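# Move mislabelled shelf cartons to the desk

## Task

On the wall shelf, cartons stand in a row and each should sit over the shelf label showing its own part number. Take every carton that sits over a label with a different number and put it on the desk. Cartons that are already over their correct labels must stay exactly where they are, neither slid nor rotated. Cartons must not topple or be left leaning, or the task fails. Anything kept in position only because the robot is still holding it does not count. When finished, release everything and move the robot away.

## Robot and tools

Robot: a Hello Robot Stretch 4 with a single arm. It has an omni-wheel base, a lift running up a mast, a telescoping arm that reaches forward, a three-joint wrist (yaw, pitch, roll) and a two-finger gripper. It stands about 1.6 m tall, and its base edge lies within 0.23 m of the base origin.

Frames: the base frame sits on the floor beneath the centre of the base, with x ahead, y to the left and z up. hand_pose is reported in this frame and marks a point between the open fingertips; when all wrist joints are 0 its axes line up with the base frame. The reported hand position may be slightly wrong. The odometry frame is where the base frame was at the start of the scene.

execute_actions takes {"actions": [...]} holding exactly one action or none (an empty list only returns state and images), plus optional "cameras": a list drawn from head_camera, head_left_camera, head_right_camera, wrist_camera or "all"; omitted or null gives all, [] gives none. One action may contain "base", "joints" or both, optionally with "pace" and "contact_limits"; alternatively it is {"end_of_arm": "enable_torque"} by itself. Motions in one action begin at the same moment and can finish at different times.

"base" takes exactly one relative move, measured from where the base last reported itself: {"translate_m": d} drives straight, forward positive, -2 to 2 m; {"strafe_m": d} slides sideways, left positive, -2 to 2 m; {"rotate_rad": d} spins in place, counter-clockwise (left) positive, -3.2 to 3.2 rad.

"joints" is a single object keyed by joint name, each value an absolute target: lift_m 0 to 1.2 m; arm_m 0 to 0.55 m extension; wrist_yaw_rad -1.134 to 4.276 (0 faces forward, positive turns left, 3.14 tucked back, above 3.4 the arm may block it); wrist_pitch_rad -1.117 to 4.259 (0 level, 1.57 pointing down); wrist_roll_rad -1.117 to 4.259 (0 keeps fingers level, positive rolls clockwise as seen from behind the gripper); gripper_m -0.038 to 0.141 m, the fingertip gap (below 0 the tips squeeze together). Targets outside a joint's range get clipped and the result notes it; any unknown key or other invalid value rejects the whole call. A joint or base left out of an action may still be driving to its previous target.

"pace": "slow", "default", "fast" or "max" (base about 0.1/0.3/0.4/0.6 m/s and 1/2/3/4 rad/s; slower when the lift is high). "contact_limits": {"arm_m": value} from 0 (gentlest) to 0.75 (firmest), 0.5 if absent; the arm halts when it pushes harder than that. To unfold the wrist at the start, send lift_m 0.4 with wrist_yaw_rad 0 together. An action runs at most 15 s.

wait {"seconds": 0 to 10} lets the scene run with no new command and returns state and images. zoom_image {"camera", "region": [x0, y0, x1, y1]} in pixels of that camera's most recent full image, top-left origin, at most 504 by 504. read_manual only gives licence text. finished_scene {"scene": current scene number} ends the scene after the last command settles; it cannot be undone and reports success.

Cameras: head_camera (420x560) at the mast top looking forward and down; turn the base to aim it. head_left_camera and head_right_camera are fisheyes (420x672) beside it, angled more steeply, also showing the base and arm. wrist_camera (616x392) looks along the fingers, tips near the bottom of its image.

Result lines: base_status and joint_status tell how each motion ended: "done" (for the base, wheels turned the full amount even if slipping), "off_target" (stopped short, may still push), "contact_stop_at_<key>" (met resistance; that part may go slack, a slack lift can sag and a slack base can drift), "limit_stop_at_<name>" (built-in limit, e.g. own_body for self-collision or tilt beyond 6 degrees), "time_out", "torque_fault" (a wrist or gripper motor overloaded and went limp; recover with end_of_arm enable_torque). on_its_own covers what the call did not command; "held at" is a held target, not the actual position. lidar_m: 12 distances in m, 30-degree sectors counter-clockwise starting dead ahead (4th left, 7th behind, 10th right); "-" means nothing seen or closer than 0.25 m. wrist_depth_mm: 7x7 grid of depths, 100 to 2000 mm, read from the top left. base_odometry counts wheel rotation; if turned_by_wheels and turned_by_imu differ by over about 0.1 rad, the heading has drifted by roughly that gap. base_tilt in degrees, forward and right positive. motor_effort in percent of maximum, peak in brackets; positive toward higher joint values, and for wheel_0, wheel_1, wheel_2 positive turns the base right.

Gripping: command a gap smaller than the object; lower values squeeze harder and pull it toward the wrist. Neither the reading nor "done" proves a grasp; look for a clear gripper_m effort change. If fingertips jam on a surface below, raise the lift.

Avoid: knocking or sliding the correctly placed cartons, dropping or tipping any carton, hard shoves, and tipping the robot (do not drive or turn carrying over 1 kg with arm_m above 0.2, especially at fast paces; strong pushes with a high gripper are risky). Tilting the gripper up while rolled can trigger own-body stops. Finish with the gripper open and the robot backed off.

Each tool is called by a JSON object that holds its "method" and its "body", one argument or row to a line.

## Session

{"method": "execute_actions", "body": {
  "actions": []
}}

Scene clock: 0.00 s.
base_odometry: x=+0.000 y=+0.000 heading=+0.000 (m, m, rad; odometry frame)
turned_by_wheels: +0.000 (rad since the last result)
turned_by_imu: +0.000 (rad since the last result)
base_tilt: forward=-0.1 right=+1.5 (deg)
lidar_m: 2.03 1.95 1.88 1.97 1.80 1.70 1.76 1.91 1.42 1.46 2.32 1.93
base_status: not commanded
joint_positions: lift_m=+0.273 arm_m=+0.001 wrist_yaw_rad=+3.113 wrist_pitch_rad=-0.009 wrist_roll_rad=-0.020 gripper_m=+0.057
joint_status: not commanded
motor_effort: lift_m=+18 arm_m=+0 wrist_yaw_rad=+1 wrist_pitch_rad=-10 wrist_roll_rad=+0 gripper_m=-1 wheel_0=+0 wheel_1=-1 wheel_2=+0 (%)
hand_pose: x=-0.1138 y=+0.0957 z=+0.4543 quat_wxyz=(+0.014, +0.004, -0.010, +1.000) (m; base frame)
wrist_depth_mm: - 137 - - - - - / - 116 137 - - - - / - 115 141 - - - - / - 136 187 - - - - / 198 - - - - - - / 219 1708 198 1464 210 1255 1308 / 214 1160 1042 597 1060 960 946
pictures: head_camera, head_left_camera, head_right_camera, wrist_camera
Images, in order (width x height): head_camera 420x560, head_left_camera 420x672, head_right_camera 420x672, wrist_camera 616x392.

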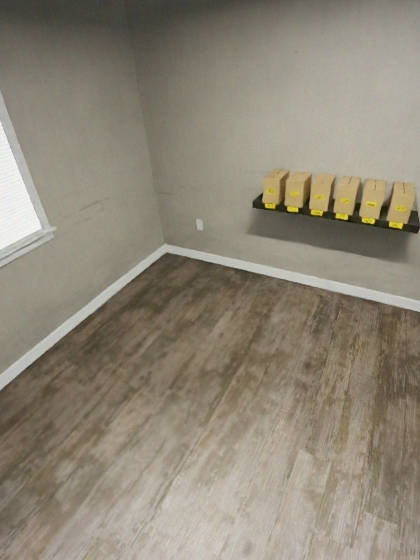

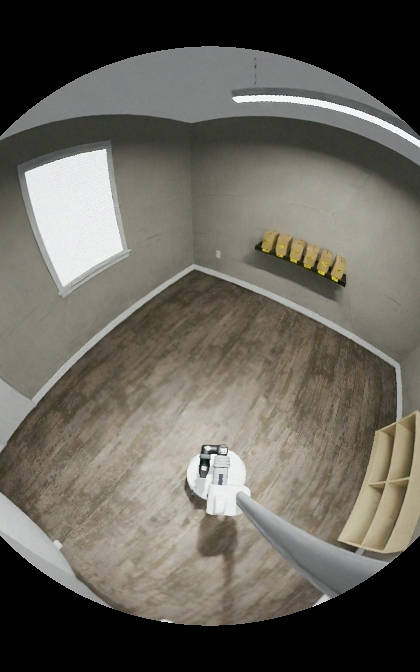

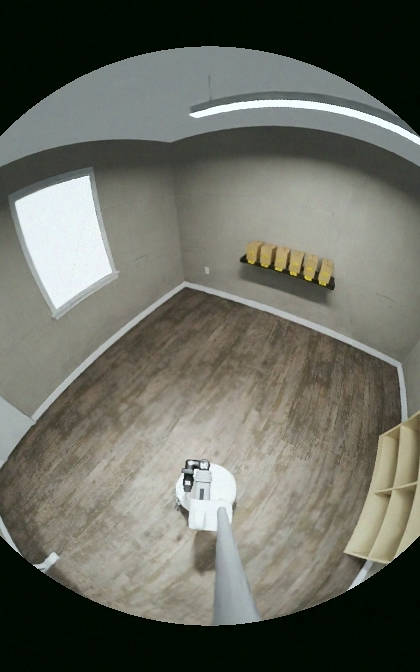

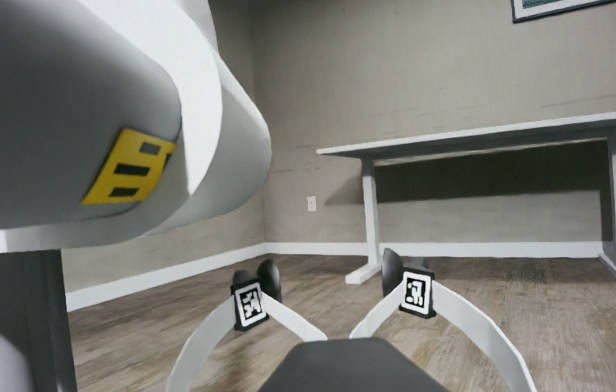

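{"method": "zoom_image", "body": {
  "camera": "head_camera",
  "region": [240, 150, 420, 250]
}}

Region (240, 150, 420, 250) of head_camera's 420x560 image, scaled by 2.800, with more detail than that image has.

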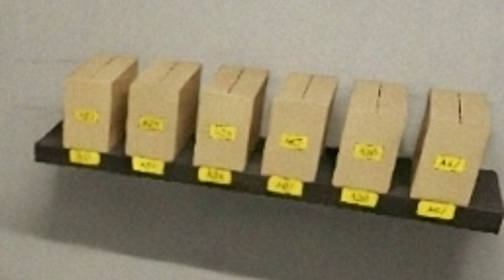

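{"method": "execute_actions", "body": {
  "actions": [
    {"base":{"rotate_rad":-0.55},"joints":{"lift_m":0.5,"wrist_yaw_rad":0,"gripper_m":0.12}}
  ]
}}

{"method": "execute_actions", "body": {
  "actions": [
    {"base":{"translate_m":1.0},"joints":{"lift_m":0.7}}
  ]
}}

Scene clock: 9.97 s.
base_odometry: x=+0.000 y=+0.000 heading=-0.550 (m, m, rad; odometry frame)
turned_by_wheels: -0.550 (rad since the last result)
turned_by_imu: -0.549 (rad since the last result)
base_tilt: forward=-0.4 right=+1.6 (deg)
lidar_m: 1.95 2.03 1.96 1.89 1.96 1.81 1.74 1.77 1.93 1.42 1.48 2.35
base_status: done
joint_positions: lift_m=+0.500 arm_m=+0.001 wrist_yaw_rad=+0.001 wrist_pitch_rad=-0.009 wrist_roll_rad=-0.020 gripper_m=+0.120
joint_status: all done
motor_effort: lift_m=+22(23) arm_m=+0(0) wrist_yaw_rad=-2(5) wrist_pitch_rad=-9(10) wrist_roll_rad=+0(0) gripper_m=-2(5) wheel_0=+2(7) wheel_1=+1(5) wheel_2=+2(5) (%)
hand_pose: x=+0.4605 y=-0.0872 z=+0.6805 quat_wxyz=(+1.000, -0.010, -0.004, +0.000) (m; base frame)
wrist_depth_mm: 1863 1921 1921 1921 1921 1921 1863 / - 1921 1983 1921 1921 1921 1921 / - - 1921 1863 1921 1921 1863 / - - - - - 1921 1921 / - - - - - - - / - - 197 - 1808 1661 1808 / 1661 1618 1576 831 1499 1366 1336
pictures: head_camera, head_left_camera, head_right_camera, wrist_camera
camera_calibration (this result's frames):
wrist_camera: T_world_to_cam=[[0.0100242, -0.996051, -0.0882147, -0.0211517], [-0.004953, 0.0881686, -0.996093, 0.745272], [0.999937, 0.0104219, -0.00404962, -0.23245], [0, 0, 0, 1]] pos_world=[0.236339, -0.0843551, 0.739553]
Images, in order (width x height): head_camera 420x560, head_left_camera 420x672, head_right_camera 420x672, wrist_camera 616x392.

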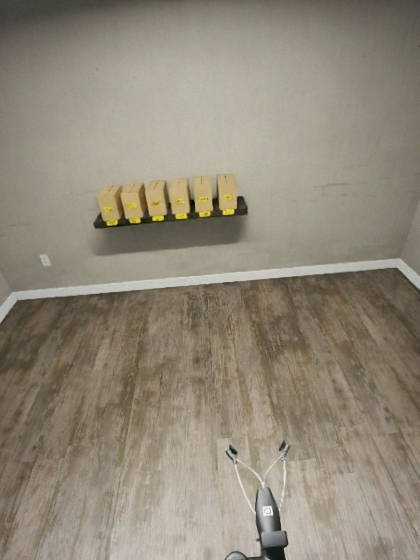

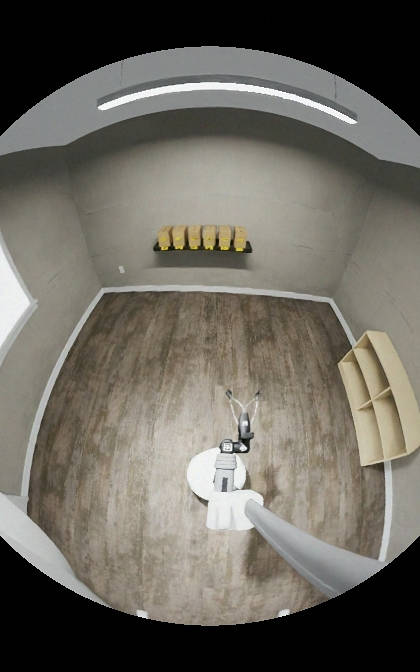

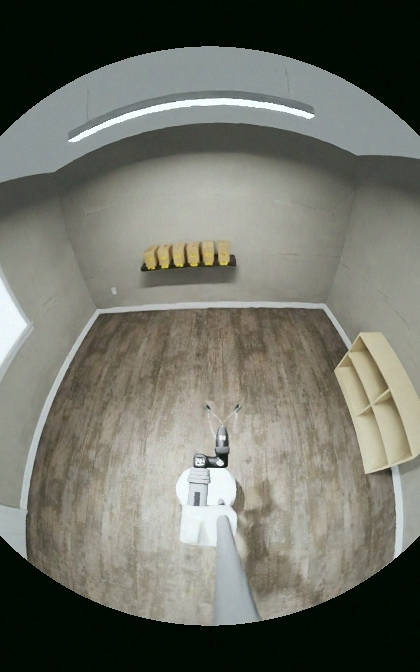

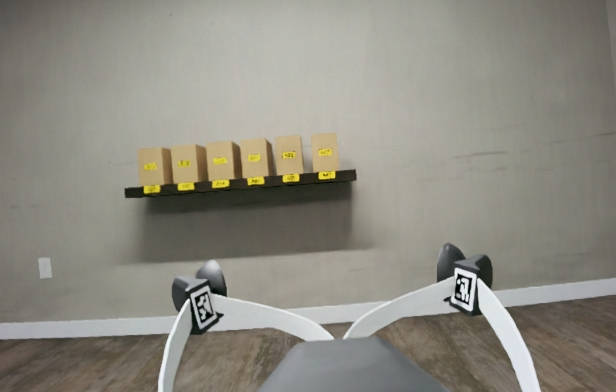

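Scene clock: 14.77 s.
base_odometry: x=+0.853 y=-0.522 heading=-0.550 (m, m, rad; odometry frame)
turned_by_wheels: +0.000 (rad since the last result)
turned_by_imu: -0.005 (rad since the last result)
base_tilt: forward=-0.3 right=+1.6 (deg)
lidar_m: 0.95 0.99 1.67 1.90 1.96 2.66 3.57 2.68 1.46 1.37 1.82 1.27
base_status: done
joint_positions: lift_m=+0.700 arm_m=+0.001 wrist_yaw_rad=+0.000 wrist_pitch_rad=-0.009 wrist_roll_rad=-0.020 gripper_m=+0.120
joint_status: all done
motor_effort: lift_m=+20(20) arm_m=+0(0) wrist_yaw_rad=+1(2) wrist_pitch_rad=-9(10) wrist_roll_rad=+0(0) gripper_m=+1(3) wheel_0=-1(7) wheel_1=-1(5) wheel_2=+1(9) (%)
hand_pose: x=+0.4605 y=-0.0873 z=+0.8806 quat_wxyz=(+1.000, -0.010, -0.004, +0.000) (m; base frame)
wrist_depth_mm: 976 976 976 960 976 976 960 / 976 976 976 976 976 976 976 / 976 991 991 976 976 976 976 / 759 732 732 741 976 976 991 / 732 741 732 741 991 976 976 / 991 991 197 991 991 976 976 / 991 991 991 559 991 991 976
pictures: head_camera, head_left_camera, head_right_camera, wrist_camera
camera_calibration (this result's frames):
wrist_camera: T_world_to_cam=[[0.00968677, -0.996054, -0.0882143, -0.0034381], [-0.0048766, 0.0881703, -0.996093, 0.944624], [0.999941, 0.0100791, -0.00400328, -0.231681], [0, 0, 0, 1]] pos_world=[0.236307, -0.0843772, 0.939703]
Images, in order (width x height): head_camera 420x560, head_left_camera 420x672, head_right_camera 420x672, wrist_camera 616x392.

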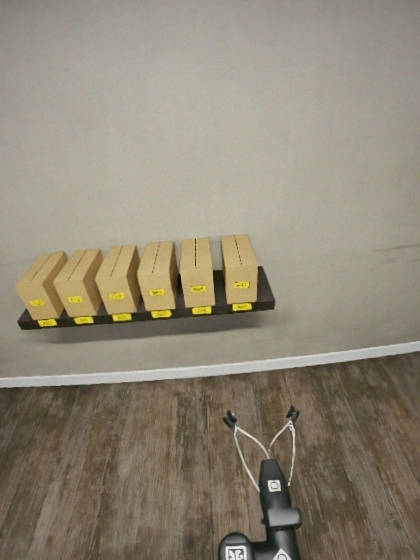

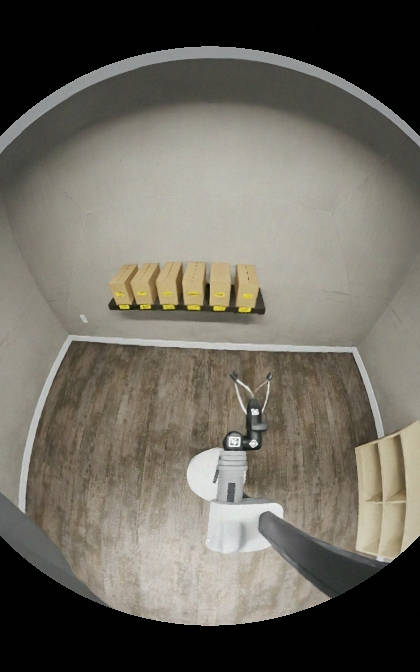

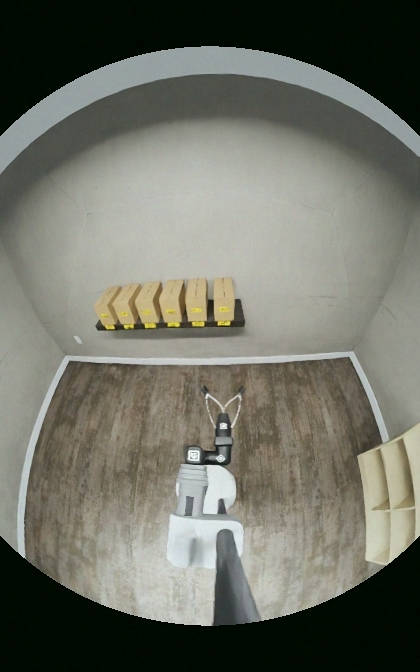

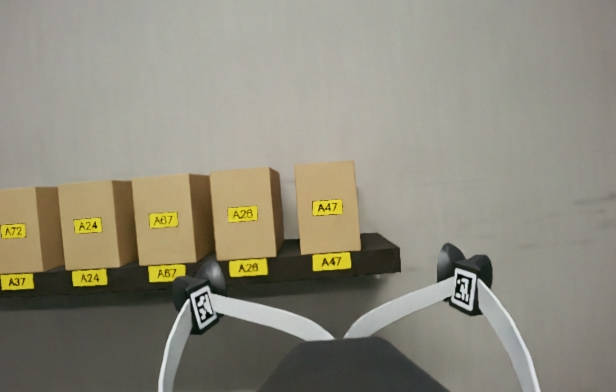

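{"method": "execute_actions", "body": {
  "actions": [
    {"base":{"strafe_m":0.6},"joints":{"gripper_m":0.135,"wrist_roll_rad":0}}
  ],
  "cameras": ["head_camera","wrist_camera"]
}}

{"method": "zoom_image", "body": {
  "camera": "wrist_camera",
  "region": [112, 100, 616, 330]
}}

Scene clock: 21.33 s.
base_odometry: x=+1.166 y=-0.011 heading=-0.550 (m, m, rad; odometry frame)
turned_by_wheels: +0.000 (rad since the last result)
turned_by_imu: +0.000 (rad since the last result)
base_tilt: forward=-0.3 right=+1.6 (deg)
lidar_m: 0.91 0.97 1.43 1.31 1.33 1.85 3.60 2.87 2.09 1.97 1.80 0.97
base_status: done
joint_positions: lift_m=+0.700 arm_m=+0.001 wrist_yaw_rad=+0.000 wrist_pitch_rad=-0.009 wrist_roll_rad=+0.000 gripper_m=+0.135
joint_status: all done
motor_effort: lift_m=+20(20) arm_m=+0(0) wrist_yaw_rad=-1(0) wrist_pitch_rad=-10(9) wrist_roll_rad=+1(3) gripper_m=-2(0) wheel_0=+0(8) wheel_1=-1(8) wheel_2=+0(1) (%)
hand_pose: x=+0.4605 y=-0.0874 z=+0.8806 quat_wxyz=(+1.000, +0.000, -0.004, +0.000) (m; base frame)
wrist_depth_mm: 960 946 931 946 946 946 946 / 931 960 946 946 946 946 946 / 960 946 960 960 946 946 946 / 960 960 707 715 707 707 699 / 976 946 707 715 707 707 715 / 976 960 198 960 960 960 960 / 960 976 960 539 960 960 960
pictures: head_camera, wrist_camera
camera_calibration (this result's frames):
wrist_camera: T_world_to_cam=[[0.0097946, -0.994147, -0.107589, 0.013722], [-0.00489144, 0.107545, -0.994188, 0.944647], [0.99994, 0.0102639, -0.00380945, -0.231829], [0, 0, 0, 1]] pos_world=[0.236302, -0.085571, 0.93975]
Images, in order (width x height): head_camera 420x560, wrist_camera 616x392.

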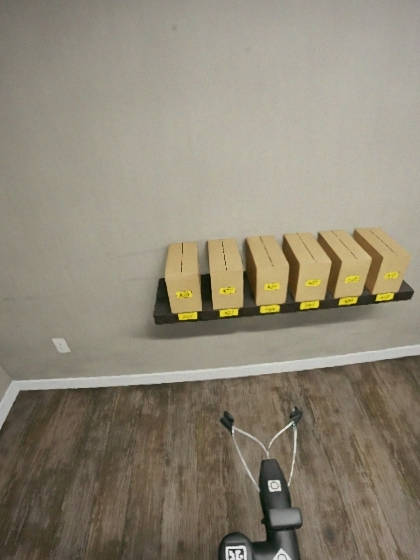

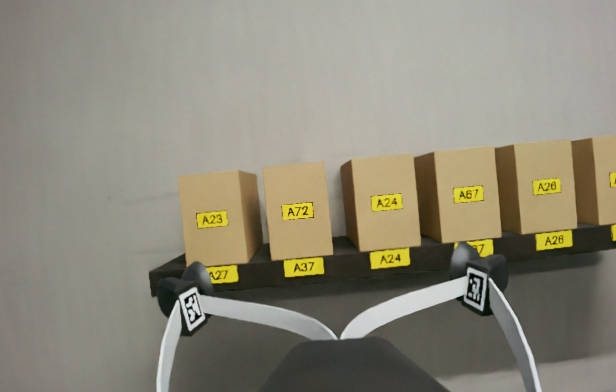

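Region (112, 100, 616, 330) of wrist_camera's 616x392 image, scaled by 1.000; it fills the top 230 rows of this view, and the rest is white.

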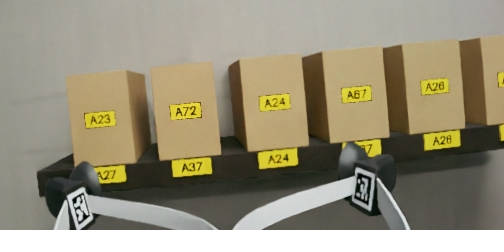

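{"method": "zoom_image", "body": {
  "camera": "wrist_camera",
  "region": [440, 160, 616, 270]
}}

{"method": "execute_actions", "body": {
  "actions": [
    {"base":{"strafe_m":0.197},"joints":{"arm_m":0.3,"lift_m":0.72,"gripper_m":0.141,"wrist_roll_rad":-0.025}}
  ],
  "cameras": ["head_camera","wrist_camera"]
}}

Region (440, 160, 616, 270) of wrist_camera's 616x392 image, scaled by 2.864; it fills the top 315 rows of this view, and the rest is white.

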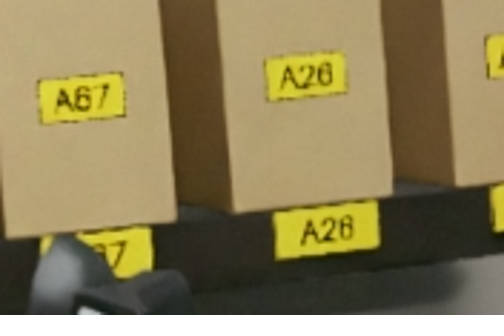

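Scene clock: 32.63 s.
base_odometry: x=+1.269 y=+0.157 heading=-0.550 (m, m, rad; odometry frame)
turned_by_wheels: +0.000 (rad since the last result)
turned_by_imu: +0.000 (rad since the last result)
base_tilt: forward=-0.2 right=+1.4 (deg)
lidar_m: 0.92 1.20 1.21 1.09 1.14 1.57 3.64 2.89 2.30 2.16 1.36 0.97
base_status: done
joint_positions: lift_m=+0.720 arm_m=+0.299 wrist_yaw_rad=+0.000 wrist_pitch_rad=-0.009 wrist_roll_rad=-0.025 gripper_m=+0.141
joint_status: all done
motor_effort: lift_m=+21(23) arm_m=+5(6) wrist_yaw_rad=+0(1) wrist_pitch_rad=-9(10) wrist_roll_rad=-1(2) gripper_m=+0(3) wheel_0=+0(12) wheel_1=-2(9) wheel_2=+0(1) (%)
hand_pose: x=+0.7585 y=-0.0874 z=+0.9005 quat_wxyz=(+1.000, -0.012, -0.005, +0.000) (m; base frame)
wrist_depth_mm: 654 647 647 654 647 647 654 / 654 654 654 654 647 647 647 / 654 661 654 647 654 654 654 / 654 661 654 407 410 407 407 / 661 661 654 410 410 407 413 / 668 661 407 410 407 402 407 / 668 668 407 257 404 661 661
pictures: head_camera, wrist_camera
camera_calibration (this result's frames):
wrist_camera: T_world_to_cam=[[0.00956212, -0.996479, -0.0833014, -0.00895989], [-0.00479157, 0.0832586, -0.996516, 0.965799], [0.999943, 0.00992795, -0.00397856, -0.529586], [0, 0, 0, 1]] pos_world=[0.534269, -0.0840817, 0.959581]
Images, in order (width x height): head_camera 420x560, wrist_camera 616x392.

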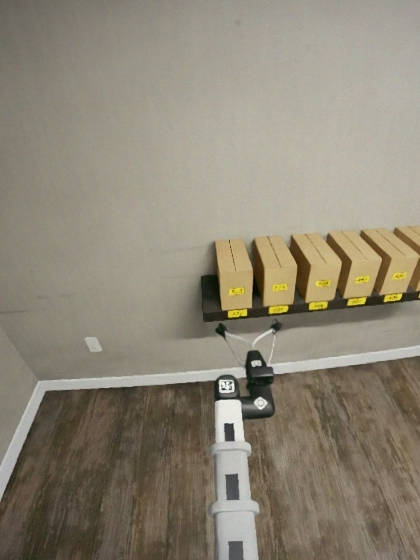

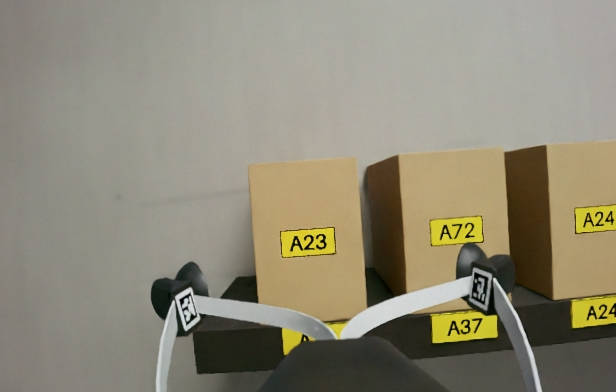

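{"method": "execute_actions", "body": {
  "actions": [
    {"base":{"strafe_m":0.014},"joints":{"arm_m":0.44}}
  ],
  "cameras": ["head_camera","wrist_camera"]
}}

Scene clock: 37.47 s.
base_odometry: x=+1.277 y=+0.169 heading=-0.550 (m, m, rad; odometry frame)
turned_by_wheels: +0.000 (rad since the last result)
turned_by_imu: -0.001 (rad since the last result)
base_tilt: forward=-0.2 right=+1.5 (deg)
lidar_m: 0.90 1.20 1.19 1.07 1.13 1.55 3.61 2.90 2.34 2.19 1.38 0.98
base_status: done
joint_positions: lift_m=+0.720 arm_m=+0.439 wrist_yaw_rad=+0.000 wrist_pitch_rad=-0.009 wrist_roll_rad=-0.025 gripper_m=+0.141
joint_status: all done
motor_effort: lift_m=+21(21) arm_m=+6(7) wrist_yaw_rad=-1(2) wrist_pitch_rad=-9(9) wrist_roll_rad=+0(0) gripper_m=+0(2) wheel_0=-1(6) wheel_1=+0(6) wheel_2=+0(1) (%)
hand_pose: x=+0.8984 y=-0.0874 z=+0.9005 quat_wxyz=(+1.000, -0.012, -0.005, +0.000) (m; base frame)
wrist_depth_mm: 512 517 517 517 512 517 512 / 517 517 517 517 517 517 512 / 521 517 517 517 517 268 267 / 521 521 521 268 320 268 267 / 521 525 521 270 270 268 270 / 525 521 271 270 270 270 270 / 525 525 315 191 296 271 272
pictures: head_camera, wrist_camera
camera_calibration (this result's frames):
wrist_camera: T_world_to_cam=[[0.0094647, -0.996479, -0.0833015, -0.0102389], [-0.00477871, 0.0832592, -0.996516, 0.966462], [0.999944, 0.00982981, -0.00397386, -0.669566], [0, 0, 0, 1]] pos_world=[0.674244, -0.084088, 0.959581]
Images, in order (width x height): head_camera 420x560, wrist_camera 616x392.

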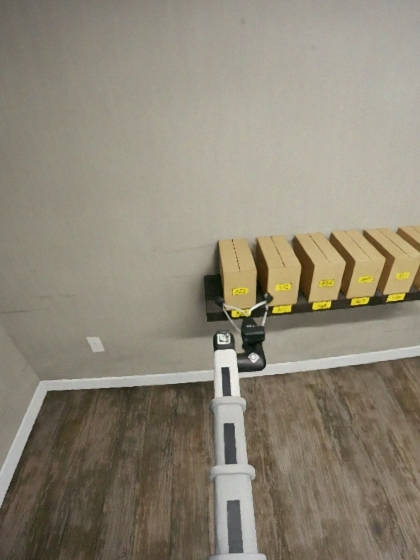

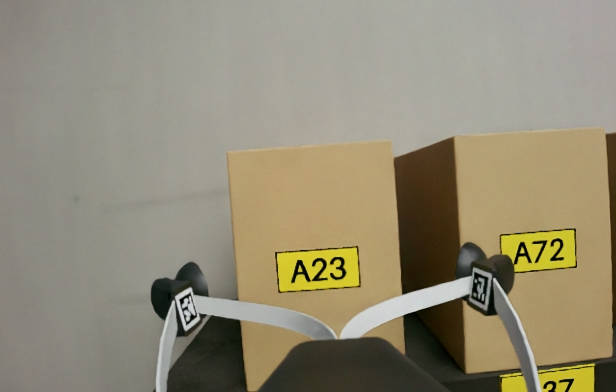

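{"method": "execute_actions", "body": {
  "actions": [
    {"base":{"strafe_m":0.009},"joints":{"arm_m":0.48,"gripper_m":0.13},"pace":"slow"}
  ],
  "cameras": ["wrist_camera"]
}}

Scene clock: 43.93 s.
base_odometry: x=+1.281 y=+0.177 heading=-0.550 (m, m, rad; odometry frame)
turned_by_wheels: +0.000 (rad since the last result)
turned_by_imu: +0.000 (rad since the last result)
base_tilt: forward=-0.2 right=+1.6 (deg)
lidar_m: 0.91 1.22 1.17 1.08 1.08 1.52 3.63 2.87 2.32 2.19 1.40 0.97
base_status: done
joint_positions: lift_m=+0.720 arm_m=+0.479 wrist_yaw_rad=+0.000 wrist_pitch_rad=-0.009 wrist_roll_rad=-0.025 gripper_m=+0.130
joint_status: all done
motor_effort: lift_m=+21(21) arm_m=+5(6) wrist_yaw_rad=+2(0) wrist_pitch_rad=-9(9) wrist_roll_rad=+0(0) gripper_m=-1(1) wheel_0=+0(1) wheel_1=+3(4) wheel_2=+0(0) (%)
hand_pose: x=+0.9384 y=-0.0874 z=+0.9005 quat_wxyz=(+1.000, -0.012, -0.005, +0.000) (m; base frame)
wrist_depth_mm: 477 473 473 473 477 473 469 / 477 477 477 480 477 473 473 / 480 477 480 228 379 257 228 / 480 480 480 229 229 242 229 / 480 480 480 230 229 229 229 / 488 484 196 230 229 230 230 / 484 488 314 171 231 256 230
pictures: wrist_camera
camera_calibration (this result's frames):
wrist_camera: T_world_to_cam=[[0.00946448, -0.996479, -0.0833013, -0.0106174], [-0.00477877, 0.0832591, -0.996516, 0.966653], [0.999944, 0.00982959, -0.00397394, -0.709547], [0, 0, 0, 1]] pos_world=[0.714227, -0.084088, 0.959581]
Images, in order (width x height): wrist_camera 616x392.

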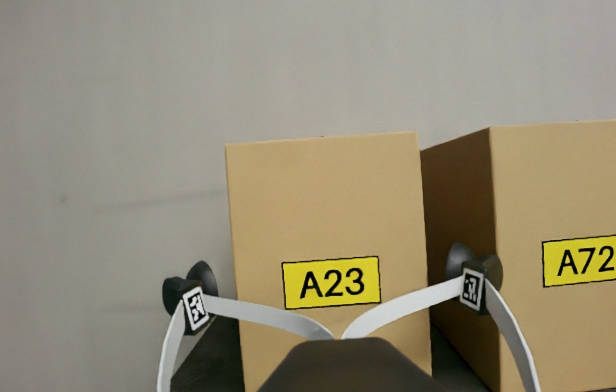

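{"method": "execute_actions", "body": {
  "actions": [
    {"joints":{"arm_m":0.55},"pace":"slow","contact_limits":{"arm_m":0.15}}
  ],
  "cameras": ["head_camera","wrist_camera"]
}}

Scene clock: 48.90 s.
base_odometry: x=+1.281 y=+0.177 heading=-0.550 (m, m, rad; odometry frame)
turned_by_wheels: +0.000 (rad since the last result)
turned_by_imu: -0.001 (rad since the last result)
base_tilt: forward=-0.2 right=+1.5 (deg)
lidar_m: 0.91 1.21 1.18 1.08 1.11 1.56 3.60 2.89 2.34 2.20 1.38 0.98
base_status: not commanded
joint_positions: lift_m=+0.720 arm_m=+0.548 wrist_yaw_rad=-0.006 wrist_pitch_rad=-0.009 wrist_roll_rad=-0.025 gripper_m=+0.130
joint_status: all done
on_its_own: wrist_yaw_rad is at rest, and its effort (+16) is outside its rest range (-13 to +13)
motor_effort: lift_m=+21(21) arm_m=+10(13) wrist_yaw_rad=+16(21) wrist_pitch_rad=-9(10) wrist_roll_rad=+0(0) gripper_m=-3(2) wheel_0=+2(2) wheel_1=+3(3) wheel_2=-8(8) (%)
contact_limits: arm_m 0.15
hand_pose: x=+1.0070 y=-0.0892 z=+0.9005 quat_wxyz=(+1.000, -0.012, -0.004, -0.003) (m; base frame)
wrist_depth_mm: 410 407 407 407 410 407 413 / 407 407 410 413 410 410 410 / 410 410 166 166 166 232 183 / 413 413 167 166 167 233 186 / 413 415 167 167 167 206 189 / 415 418 167 168 167 176 191 / 418 418 168 122 168 229 -
pictures: head_camera, wrist_camera
camera_calibration (this result's frames):
wrist_camera: T_world_to_cam=[[0.00311795, -0.99652, -0.0832956, -0.00671322], [-0.00436845, 0.0832817, -0.996516, 0.966687], [0.999986, 0.00347096, -0.00409358, -0.778604], [0, 0, 0, 1]] pos_world=[0.782836, -0.0844947, 0.959573]
Images, in order (width x height): head_camera 420x560, wrist_camera 616x392.

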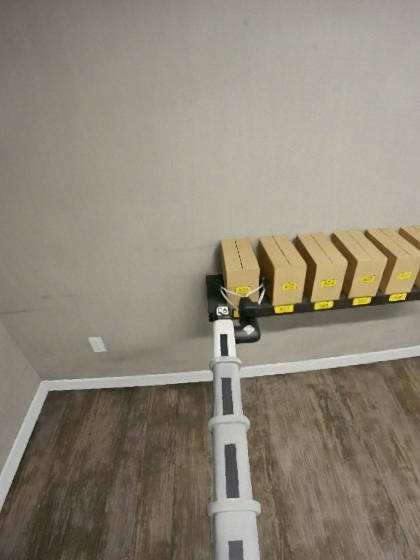

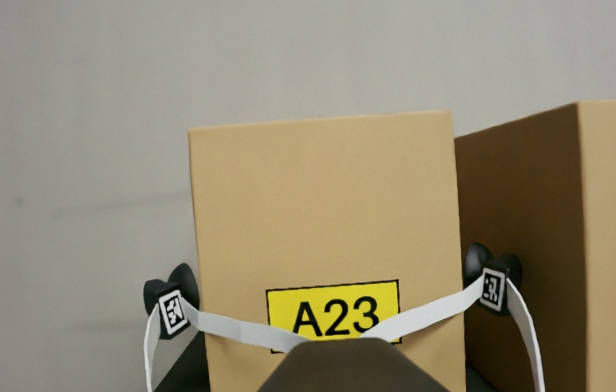

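{"method": "execute_actions", "body": {
  "actions": [
    {"joints":{"arm_m":0.535,"gripper_m":0.04},"pace":"slow"}
  ],
  "cameras": ["wrist_camera"]
}}

{"method": "execute_actions", "body": {
  "actions": [
    {"joints":{"lift_m":0.74},"pace":"slow"}
  ],
  "cameras": ["head_camera","wrist_camera"]
}}

Scene clock: 55.17 s.
base_odometry: x=+1.281 y=+0.177 heading=-0.550 (m, m, rad; odometry frame)
turned_by_wheels: +0.000 (rad since the last result)
turned_by_imu: +0.000 (rad since the last result)
base_tilt: forward=-0.2 right=+1.5 (deg)
lidar_m: 0.93 1.21 1.16 1.07 1.11 1.55 3.62 2.89 2.35 2.19 1.38 0.96
base_status: not commanded
joint_positions: lift_m=+0.720 arm_m=+0.536 wrist_yaw_rad=+0.000 wrist_pitch_rad=-0.009 wrist_roll_rad=-0.025 gripper_m=+0.040
joint_status: all done
motor_effort: lift_m=+21(21) arm_m=-3(9) wrist_yaw_rad=-1(19) wrist_pitch_rad=-11(10) wrist_roll_rad=+0(0) gripper_m=-24(27) wheel_0=+2(2) wheel_1=+2(3) wheel_2=-3(8) (%)
hand_pose: x=+0.9949 y=-0.0874 z=+0.9005 quat_wxyz=(+1.000, -0.012, -0.004, +0.000) (m; base frame)
wrist_depth_mm: 421 424 421 421 421 418 418 / 424 421 421 421 421 421 418 / 424 424 161 160 159 224 188 / 424 424 161 160 159 227 191 / 427 424 162 161 160 171 194 / 430 427 163 161 160 161 186 / 430 430 163 115 122 221 197
pictures: wrist_camera
camera_calibration (this result's frames):
wrist_camera: T_world_to_cam=[[0.00929449, -0.996482, -0.0832889, -0.0110431], [-0.00498677, 0.0832453, -0.996517, 0.967068], [0.999944, 0.00967746, -0.00419551, -0.765824], [0, 0, 0, 1]] pos_world=[0.770707, -0.0840969, 0.959567]
Images, in order (width x height): wrist_camera 616x392.

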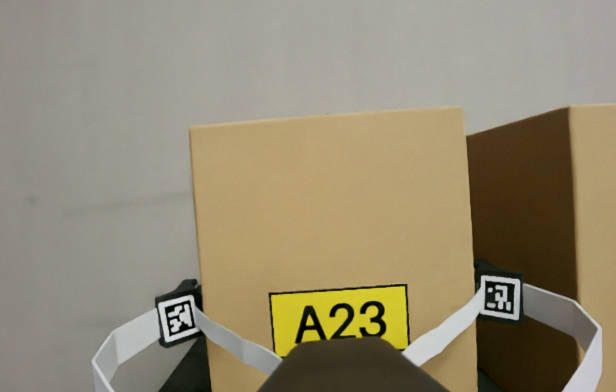

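Scene clock: 56.10 s.
base_odometry: x=+1.281 y=+0.177 heading=-0.550 (m, m, rad; odometry frame)
turned_by_wheels: +0.000 (rad since the last result)
turned_by_imu: +0.000 (rad since the last result)
base_tilt: forward=-0.2 right=+1.5 (deg)
lidar_m: 0.91 1.21 1.19 1.08 1.12 1.52 3.62 2.88 2.34 2.19 1.38 0.96
base_status: not commanded
joint_positions: lift_m=+0.740 arm_m=+0.536 wrist_yaw_rad=+0.000 wrist_pitch_rad=-0.007 wrist_roll_rad=-0.025 gripper_m=+0.040
joint_status: all done
motor_effort: lift_m=+22(24) arm_m=-3(3) wrist_yaw_rad=-1(2) wrist_pitch_rad=-15(16) wrist_roll_rad=+0(0) gripper_m=-20(24) wheel_0=+2(2) wheel_1=+2(2) wheel_2=-3(3) (%)
hand_pose: x=+0.9949 y=-0.0874 z=+0.9199 quat_wxyz=(+1.000, -0.012, -0.004, +0.000) (m; base frame)
wrist_depth_mm: 421 421 421 421 418 418 418 / 424 421 421 421 421 418 418 / 424 424 162 160 159 421 421 / 424 424 161 160 159 227 191 / 427 427 162 161 160 171 194 / 427 427 163 161 160 161 186 / 430 430 163 115 121 221 197
pictures: head_camera, wrist_camera
camera_calibration (this result's frames):
wrist_camera: T_world_to_cam=[[0.00914779, -0.996482, -0.0833048, -0.00926516], [-0.00674136, 0.0832449, -0.996506, 0.988157], [0.999935, 0.00967742, -0.00595614, -0.764118], [0, 0, 0, 1]] pos_world=[0.770815, -0.0840969, 0.979381]
Images, in order (width x height): head_camera 420x560, wrist_camera 616x392.

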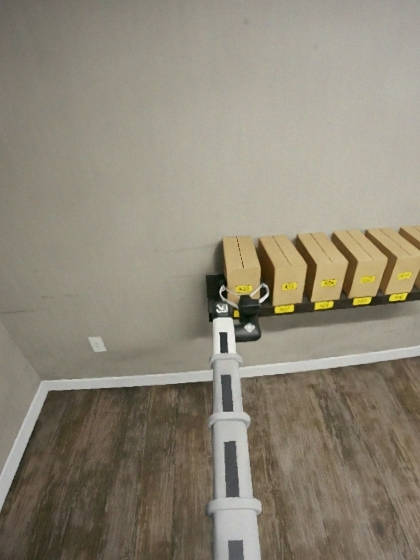

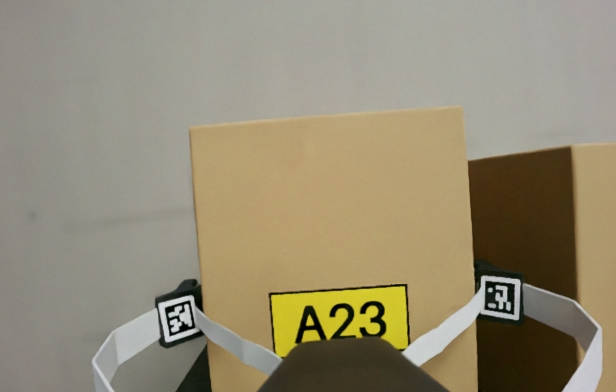

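{"method": "execute_actions", "body": {
  "actions": [
    {"joints":{"arm_m":0.0}}
  ],
  "cameras": []
}}

{"method": "execute_actions", "body": {
  "actions": [
    {"base":{"rotate_rad":3.14},"pace":"slow"}
  ]
}}

Scene clock: 64.20 s.
base_odometry: x=+1.281 y=+0.177 heading=-0.550 (m, m, rad; odometry frame)
turned_by_wheels: +0.000 (rad since the last result)
turned_by_imu: -0.001 (rad since the last result)
base_tilt: forward=-0.2 right=+1.5 (deg)
lidar_m: 0.38 1.19 1.20 1.08 1.11 1.52 3.62 2.89 2.31 2.19 1.39 0.39
base_status: not commanded
joint_positions: lift_m=+0.740 arm_m=+0.002 wrist_yaw_rad=+0.000 wrist_pitch_rad=-0.007 wrist_roll_rad=-0.025 gripper_m=+0.040
joint_status: all done
joint sent to its limit — the command would take arm_m past its lower limit, so that joint was sent only as far as its limit.
motor_effort: lift_m=+22(22) arm_m=-5(5) wrist_yaw_rad=+3(1) wrist_pitch_rad=-16(16) wrist_roll_rad=+0(1) gripper_m=-22(23) wheel_0=+2(2) wheel_1=+2(2) wheel_2=-3(3) (%)
hand_pose: x=+0.4614 y=-0.0875 z=+0.9198 quat_wxyz=(+1.000, -0.012, -0.003, +0.000) (m; base frame)
wrist_depth_mm: 946 931 931 931 931 946 931 / 946 931 931 946 931 931 931 / 946 931 161 160 158 946 931 / 960 946 162 160 159 691 699 / 946 946 162 161 160 171 699 / 960 946 163 161 160 161 946 / 960 960 163 115 121 960 946
pictures: none
No camera images: the call's "cameras" was empty. Leave "cameras" out to get every camera's image.

Scene clock: 68.63 s.
base_odometry: x=+1.281 y=+0.177 heading=+2.590 (m, m, rad; odometry frame)
turned_by_wheels: +3.140 (rad since the last result)
turned_by_imu: +3.134 (rad since the last result)
base_tilt: forward=-0.2 right=+1.5 (deg)
lidar_m: 0.38 2.82 2.30 2.19 1.37 0.96 0.92 1.19 1.20 1.07 1.12 0.40
base_status: done
joint_positions: lift_m=+0.740 arm_m=+0.002 wrist_yaw_rad=+0.000 wrist_pitch_rad=-0.007 wrist_roll_rad=-0.025 gripper_m=+0.040
joint_status: not commanded
motor_effort: lift_m=+22(22) arm_m=-5(5) wrist_yaw_rad=+0(2) wrist_pitch_rad=-16(16) wrist_roll_rad=+0(0) gripper_m=-22(18) wheel_0=-1(7) wheel_1=-1(5) wheel_2=-2(8) (%)
hand_pose: x=+0.4614 y=-0.0875 z=+0.9198 quat_wxyz=(+1.000, -0.012, -0.003, +0.000) (m; base frame)
wrist_depth_mm: - - - - - - 1430 / - - - - - - 1430 / - - 161 160 159 1808 1499 / - - 161 160 159 1863 1499 / - - 162 161 160 171 1499 / - - 163 161 160 161 1464 / - 1921 163 115 122 1708 1537
pictures: head_camera, head_left_camera, head_right_camera, wrist_camera
camera_calibration (this result's frames):
wrist_camera: T_world_to_cam=[[0.00907991, -0.996489, -0.0832281, -0.00444175], [-0.00705316, 0.0831657, -0.996511, 0.984634], [0.999934, 0.00963525, -0.00627327, -0.230327], [0, 0, 0, 1]] pos_world=[0.237297, -0.0840946, 0.979384]
Images, in order (width x height): head_camera 420x560, head_left_camera 420x672, head_right_camera 420x672, wrist_camera 616x392.

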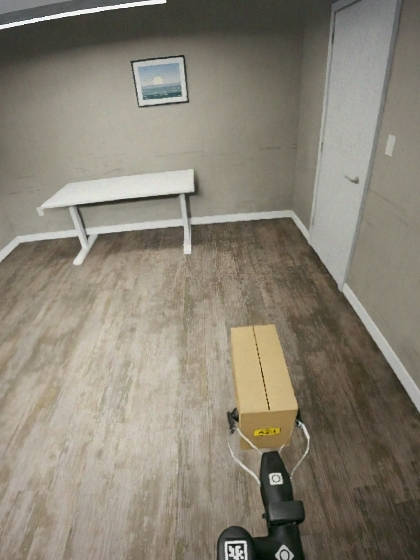

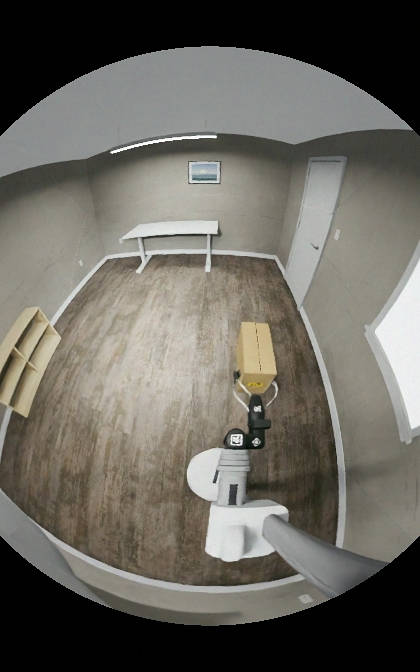

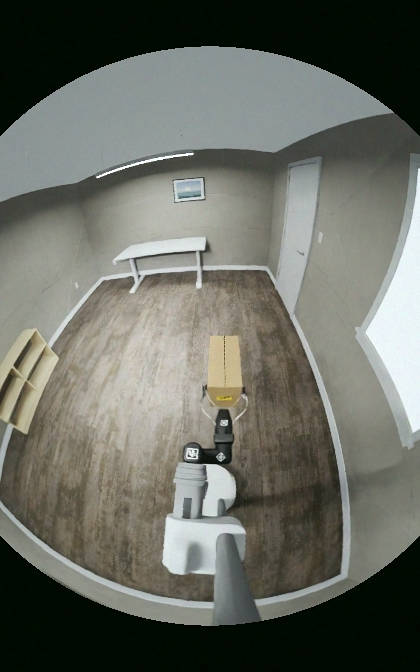

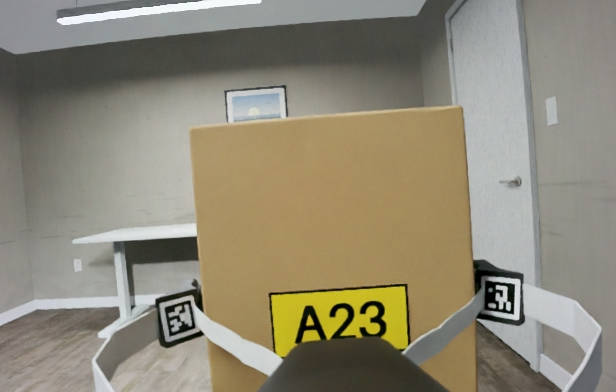

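{"method": "execute_actions", "body": {
  "actions": [
    {"base":{"rotate_rad":0.3}}
  ],
  "cameras": []
}}

{"method": "execute_actions", "body": {
  "actions": [
    {"base":{"translate_m":2.0},"pace":"fast"}
  ],
  "cameras": ["head_camera","head_left_camera","wrist_camera"]
}}

Scene clock: 71.87 s.
base_odometry: x=+1.281 y=+0.177 heading=+2.890 (m, m, rad; odometry frame)
turned_by_wheels: +0.300 (rad since the last result)
turned_by_imu: +0.299 (rad since the last result)
base_tilt: forward=-0.2 right=+1.5 (deg)
lidar_m: 0.38 3.03 2.18 2.37 1.07 0.90 0.98 1.32 1.11 1.09 1.25 0.41
base_status: done
joint_positions: lift_m=+0.740 arm_m=+0.002 wrist_yaw_rad=+0.000 wrist_pitch_rad=-0.007 wrist_roll_rad=-0.025 gripper_m=+0.040
joint_status: not commanded
motor_effort: lift_m=+22(22) arm_m=-5(5) wrist_yaw_rad=-1(2) wrist_pitch_rad=-16(16) wrist_roll_rad=+0(1) gripper_m=-23(24) wheel_0=+0(10) wheel_1=+0(7) wheel_2=-2(10) (%)
hand_pose: x=+0.4614 y=-0.0874 z=+0.9198 quat_wxyz=(+1.000, -0.012, -0.003, +0.000) (m; base frame)
wrist_depth_mm: - - - - - - - / - - - - - - - / - - 161 160 159 - - / - - 162 160 159 - - / - - 162 161 160 171 - / - - 163 161 160 161 - / - 1983 163 115 122 1661 1808
pictures: none
No camera images: the call's "cameras" was empty. Leave "cameras" out to get every camera's image.

Scene clock: 78.23 s.
base_odometry: x=-0.656 y=+0.675 heading=+2.890 (m, m, rad; odometry frame)
turned_by_wheels: +0.000 (rad since the last result)
turned_by_imu: -0.008 (rad since the last result)
base_tilt: forward=-0.2 right=+1.5 (deg)
lidar_m: 0.40 0.93 2.09 1.85 1.97 2.86 3.12 1.90 1.64 1.61 1.88 0.41
base_status: done
joint_positions: lift_m=+0.740 arm_m=+0.002 wrist_yaw_rad=+0.000 wrist_pitch_rad=-0.007 wrist_roll_rad=-0.025 gripper_m=+0.040
joint_status: not commanded
motor_effort: lift_m=+22(22) arm_m=-5(5) wrist_yaw_rad=-2(1) wrist_pitch_rad=-16(17) wrist_roll_rad=-1(0) gripper_m=-23(23) wheel_0=+0(10) wheel_1=+0(6) wheel_2=+2(12) (%)
hand_pose: x=+0.4613 y=-0.0874 z=+0.9199 quat_wxyz=(+1.000, -0.012, -0.003, +0.000) (m; base frame)
wrist_depth_mm: 1756 1618 1499 1397 1255 1205 1118 / 1808 1618 1499 1397 1308 1205 1138 / 1808 1661 161 160 159 1205 1160 / 1808 1618 161 160 159 1205 1160 / 1808 1618 162 161 160 171 1160 / 878 842 162 161 160 161 603 / 1863 917 163 115 121 521 525
pictures: head_camera, head_left_camera, wrist_camera
camera_calibration (this result's frames):
wrist_camera: T_world_to_cam=[[0.00920572, -0.996488, -0.083229, -0.004459], [-0.00706196, 0.0831657, -0.996511, 0.984674], [0.999933, 0.00976136, -0.00627155, -0.23028], [0, 0, 0, 1]] pos_world=[0.237259, -0.0840866, 0.979423]
Images, in order (width x height): head_camera 420x560, head_left_camera 420x672, wrist_camera 616x392.

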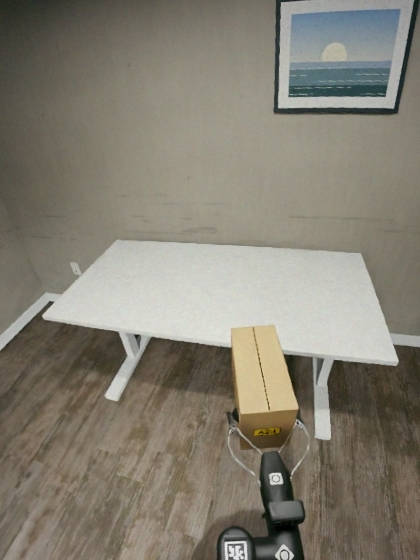

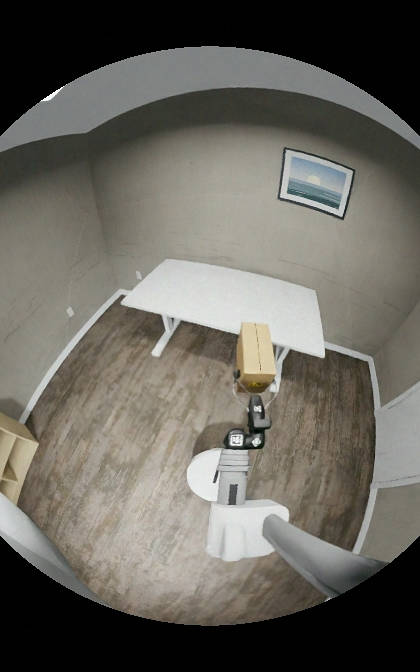

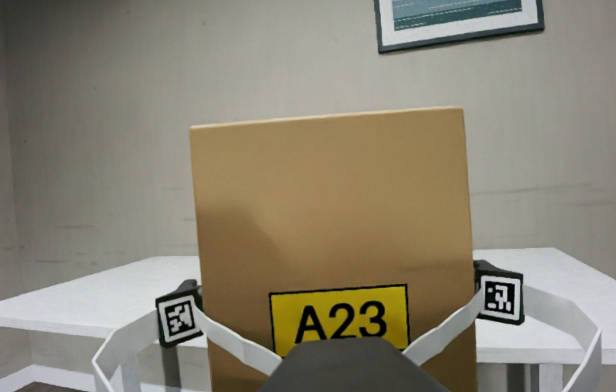

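{"method": "execute_actions", "body": {
  "actions": [
    {"joints":{"arm_m":0.54}}
  ],
  "cameras": []
}}

{"method": "execute_actions", "body": {
  "actions": [
    {"joints":{"lift_m":0.64},"pace":"slow"}
  ],
  "cameras": ["head_camera","wrist_camera"]
}}

Scene clock: 84.27 s.
base_odometry: x=-0.656 y=+0.675 heading=+2.890 (m, m, rad; odometry frame)
turned_by_wheels: +0.000 (rad since the last result)
turned_by_imu: -0.001 (rad since the last result)
base_tilt: forward=-0.3 right=+1.5 (deg)
lidar_m: 0.80 0.94 2.09 1.85 1.97 2.89 3.12 1.92 1.64 1.59 1.90 0.79
base_status: not commanded
joint_positions: lift_m=+0.740 arm_m=+0.539 wrist_yaw_rad=+0.000 wrist_pitch_rad=-0.007 wrist_roll_rad=-0.025 gripper_m=+0.040
joint_status: all done
motor_effort: lift_m=+22(22) arm_m=+6(5) wrist_yaw_rad=-1(1) wrist_pitch_rad=-16(16) wrist_roll_rad=+0(0) gripper_m=-20(23) wheel_0=+0(0) wheel_1=+0(0) wheel_2=+2(2) (%)
hand_pose: x=+0.9985 y=-0.0874 z=+0.9199 quat_wxyz=(+1.000, -0.012, -0.003, +0.000) (m; base frame)
wrist_depth_mm: 1098 1025 931 866 809 759 715 / 1118 1025 946 878 820 759 723 / 1118 1042 161 160 159 759 732 / 1138 1042 162 160 159 759 741 / 1160 1060 162 161 160 171 741 / 866 831 163 161 160 161 597 / 580 508 163 115 121 442 462
pictures: none
No camera images: the call's "cameras" was empty. Leave "cameras" out to get every camera's image.

Scene clock: 85.97 s.
base_odometry: x=-0.656 y=+0.675 heading=+2.890 (m, m, rad; odometry frame)
turned_by_wheels: +0.000 (rad since the last result)
turned_by_imu: +0.000 (rad since the last result)
base_tilt: forward=-0.2 right=+1.5 (deg)
lidar_m: 0.80 0.96 2.10 1.85 1.98 2.87 3.12 1.89 1.64 1.61 1.87 0.81
base_status: not commanded
joint_positions: lift_m=+0.640 arm_m=+0.539 wrist_yaw_rad=+0.000 wrist_pitch_rad=-0.007 wrist_roll_rad=-0.025 gripper_m=+0.040
joint_status: all done
motor_effort: lift_m=+14(21) arm_m=+5(6) wrist_yaw_rad=+2(1) wrist_pitch_rad=-15(16) wrist_roll_rad=+0(0) gripper_m=-25(20) wheel_0=+0(0) wheel_1=+0(0) wheel_2=+2(2) (%)
hand_pose: x=+0.9985 y=-0.0874 z=+0.8206 quat_wxyz=(+1.000, -0.012, -0.004, +0.000) (m; base frame)
wrist_depth_mm: 1118 1008 931 878 820 759 715 / 1118 1025 960 878 820 759 723 / 1138 1042 161 160 158 750 732 / 1138 1025 162 160 159 750 732 / 1138 1042 162 161 160 171 640 / 521 504 162 161 160 161 336 / 349 307 163 115 121 267 289
pictures: head_camera, wrist_camera
camera_calibration (this result's frames):
wrist_camera: T_world_to_cam=[[0.00940544, -0.996486, -0.0832248, -0.0178231], [-0.00660098, 0.0831648, -0.996514, 0.889074], [0.999934, 0.00992202, -0.00579559, -0.768384], [0, 0, 0, 1]] pos_world=[0.77437, -0.0840762, 0.880038]
Images, in order (width x height): head_camera 420x560, wrist_camera 616x392.

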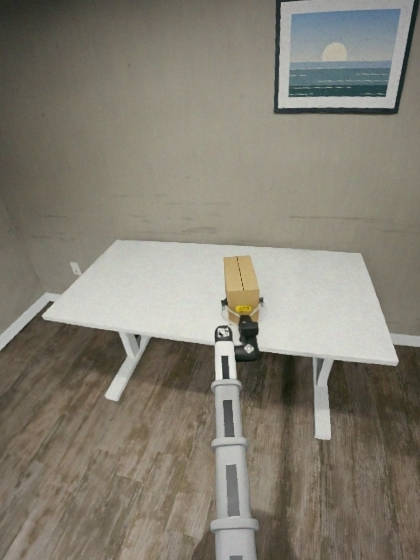

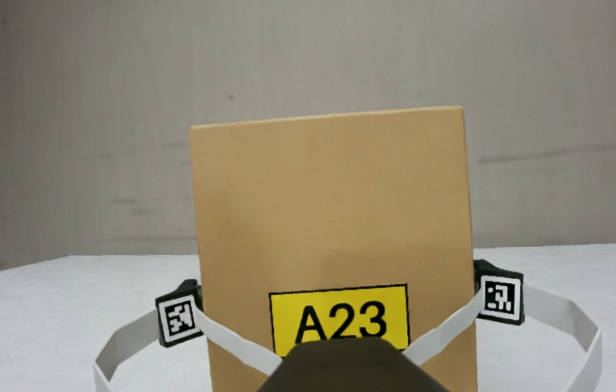

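{"method": "execute_actions", "body": {
  "actions": [
    {"joints":{"lift_m":0.625},"pace":"slow"}
  ],
  "cameras": []
}}

{"method": "execute_actions", "body": {
  "actions": [
    {"joints":{"lift_m":0.615},"pace":"slow"}
  ],
  "cameras": ["wrist_camera"]
}}

Scene clock: 88.93 s.
base_odometry: x=-0.656 y=+0.675 heading=+2.890 (m, m, rad; odometry frame)
turned_by_wheels: +0.000 (rad since the last result)
turned_by_imu: +0.000 (rad since the last result)
base_tilt: forward=-0.2 right=+1.5 (deg)
lidar_m: 0.80 0.93 2.08 1.84 1.96 2.89 3.12 1.90 1.65 1.60 1.87 0.82
base_status: not commanded
joint_positions: lift_m=+0.626 arm_m=+0.539 wrist_yaw_rad=+0.000 wrist_pitch_rad=-0.025 wrist_roll_rad=-0.025 gripper_m=+0.040
joint_status: all done
on_its_own: wrist_pitch_rad is at rest, and its effort (+36) is outside its rest range (-23 to +23)
motor_effort: lift_m=+8(15) arm_m=+5(5) wrist_yaw_rad=+1(0) wrist_pitch_rad=+36(36) wrist_roll_rad=+0(1) gripper_m=-19(20) wheel_0=+0(0) wheel_1=+0(0) wheel_2=+2(2) (%)
hand_pose: x=+0.9984 y=-0.0874 z=+0.8111 quat_wxyz=(+1.000, -0.012, -0.012, +0.000) (m; base frame)
wrist_depth_mm: 1138 1042 946 891 831 759 732 / 1118 1042 946 891 831 768 723 / 1138 1042 161 160 160 759 741 / 1138 1042 161 160 160 759 732 / 1160 1025 160 160 159 171 723 / 544 480 161 160 159 162 343 / 353 312 160 114 121 268 291
pictures: none
No camera images: the call's "cameras" was empty. Leave "cameras" out to get every camera's image.

Scene clock: 89.67 s.
base_odometry: x=-0.656 y=+0.675 heading=+2.890 (m, m, rad; odometry frame)
turned_by_wheels: +0.000 (rad since the last result)
turned_by_imu: +0.000 (rad since the last result)
base_tilt: forward=-0.2 right=+1.4 (deg)
lidar_m: 0.80 0.94 2.08 1.87 1.98 2.88 3.13 1.92 1.63 1.60 1.88 0.81
base_status: not commanded
joint_positions: lift_m=+0.616 arm_m=+0.539 wrist_yaw_rad=+0.000 wrist_pitch_rad=-0.037 wrist_roll_rad=-0.025 gripper_m=+0.040
joint_status: all done
on_its_own: wrist_pitch_rad is at rest, and its effort (+72) is outside its rest range (-23 to +23)
motor_effort: lift_m=+4(7) arm_m=+5(5) wrist_yaw_rad=+1(2) wrist_pitch_rad=+72(72) wrist_roll_rad=+0(1) gripper_m=-24(22) wheel_0=+0(0) wheel_1=+0(0) wheel_2=+2(2) (%)
hand_pose: x=+0.9983 y=-0.0874 z=+0.8051 quat_wxyz=(+1.000, -0.012, -0.019, +0.000) (m; base frame)
wrist_depth_mm: 1160 1060 960 891 820 768 732 / 1138 1060 976 891 820 778 741 / 1160 1042 163 162 161 759 732 / 1138 1042 162 161 161 768 732 / 1138 1025 161 161 160 176 715 / 569 496 161 160 159 161 343 / 357 312 160 114 121 271 294
pictures: wrist_camera
camera_calibration (this result's frames):
wrist_camera: T_world_to_cam=[[0.0117622, -0.996465, -0.0831786, -0.0215431], [0.0234138, 0.0834361, -0.996238, 0.843484], [0.999657, 0.00977041, 0.0243124, -0.792306], [0, 0, 0, 1]] pos_world=[0.772538, -0.0841028, 0.857781]
Images, in order (width x height): wrist_camera 616x392.

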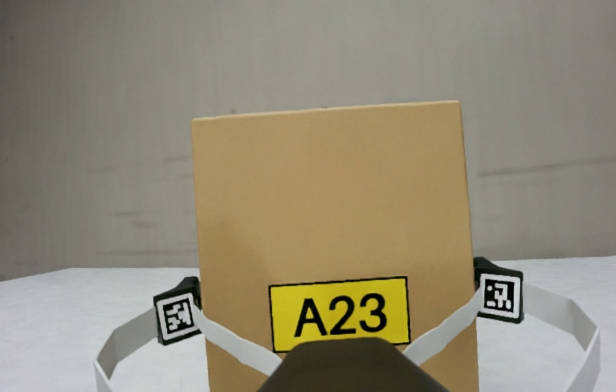

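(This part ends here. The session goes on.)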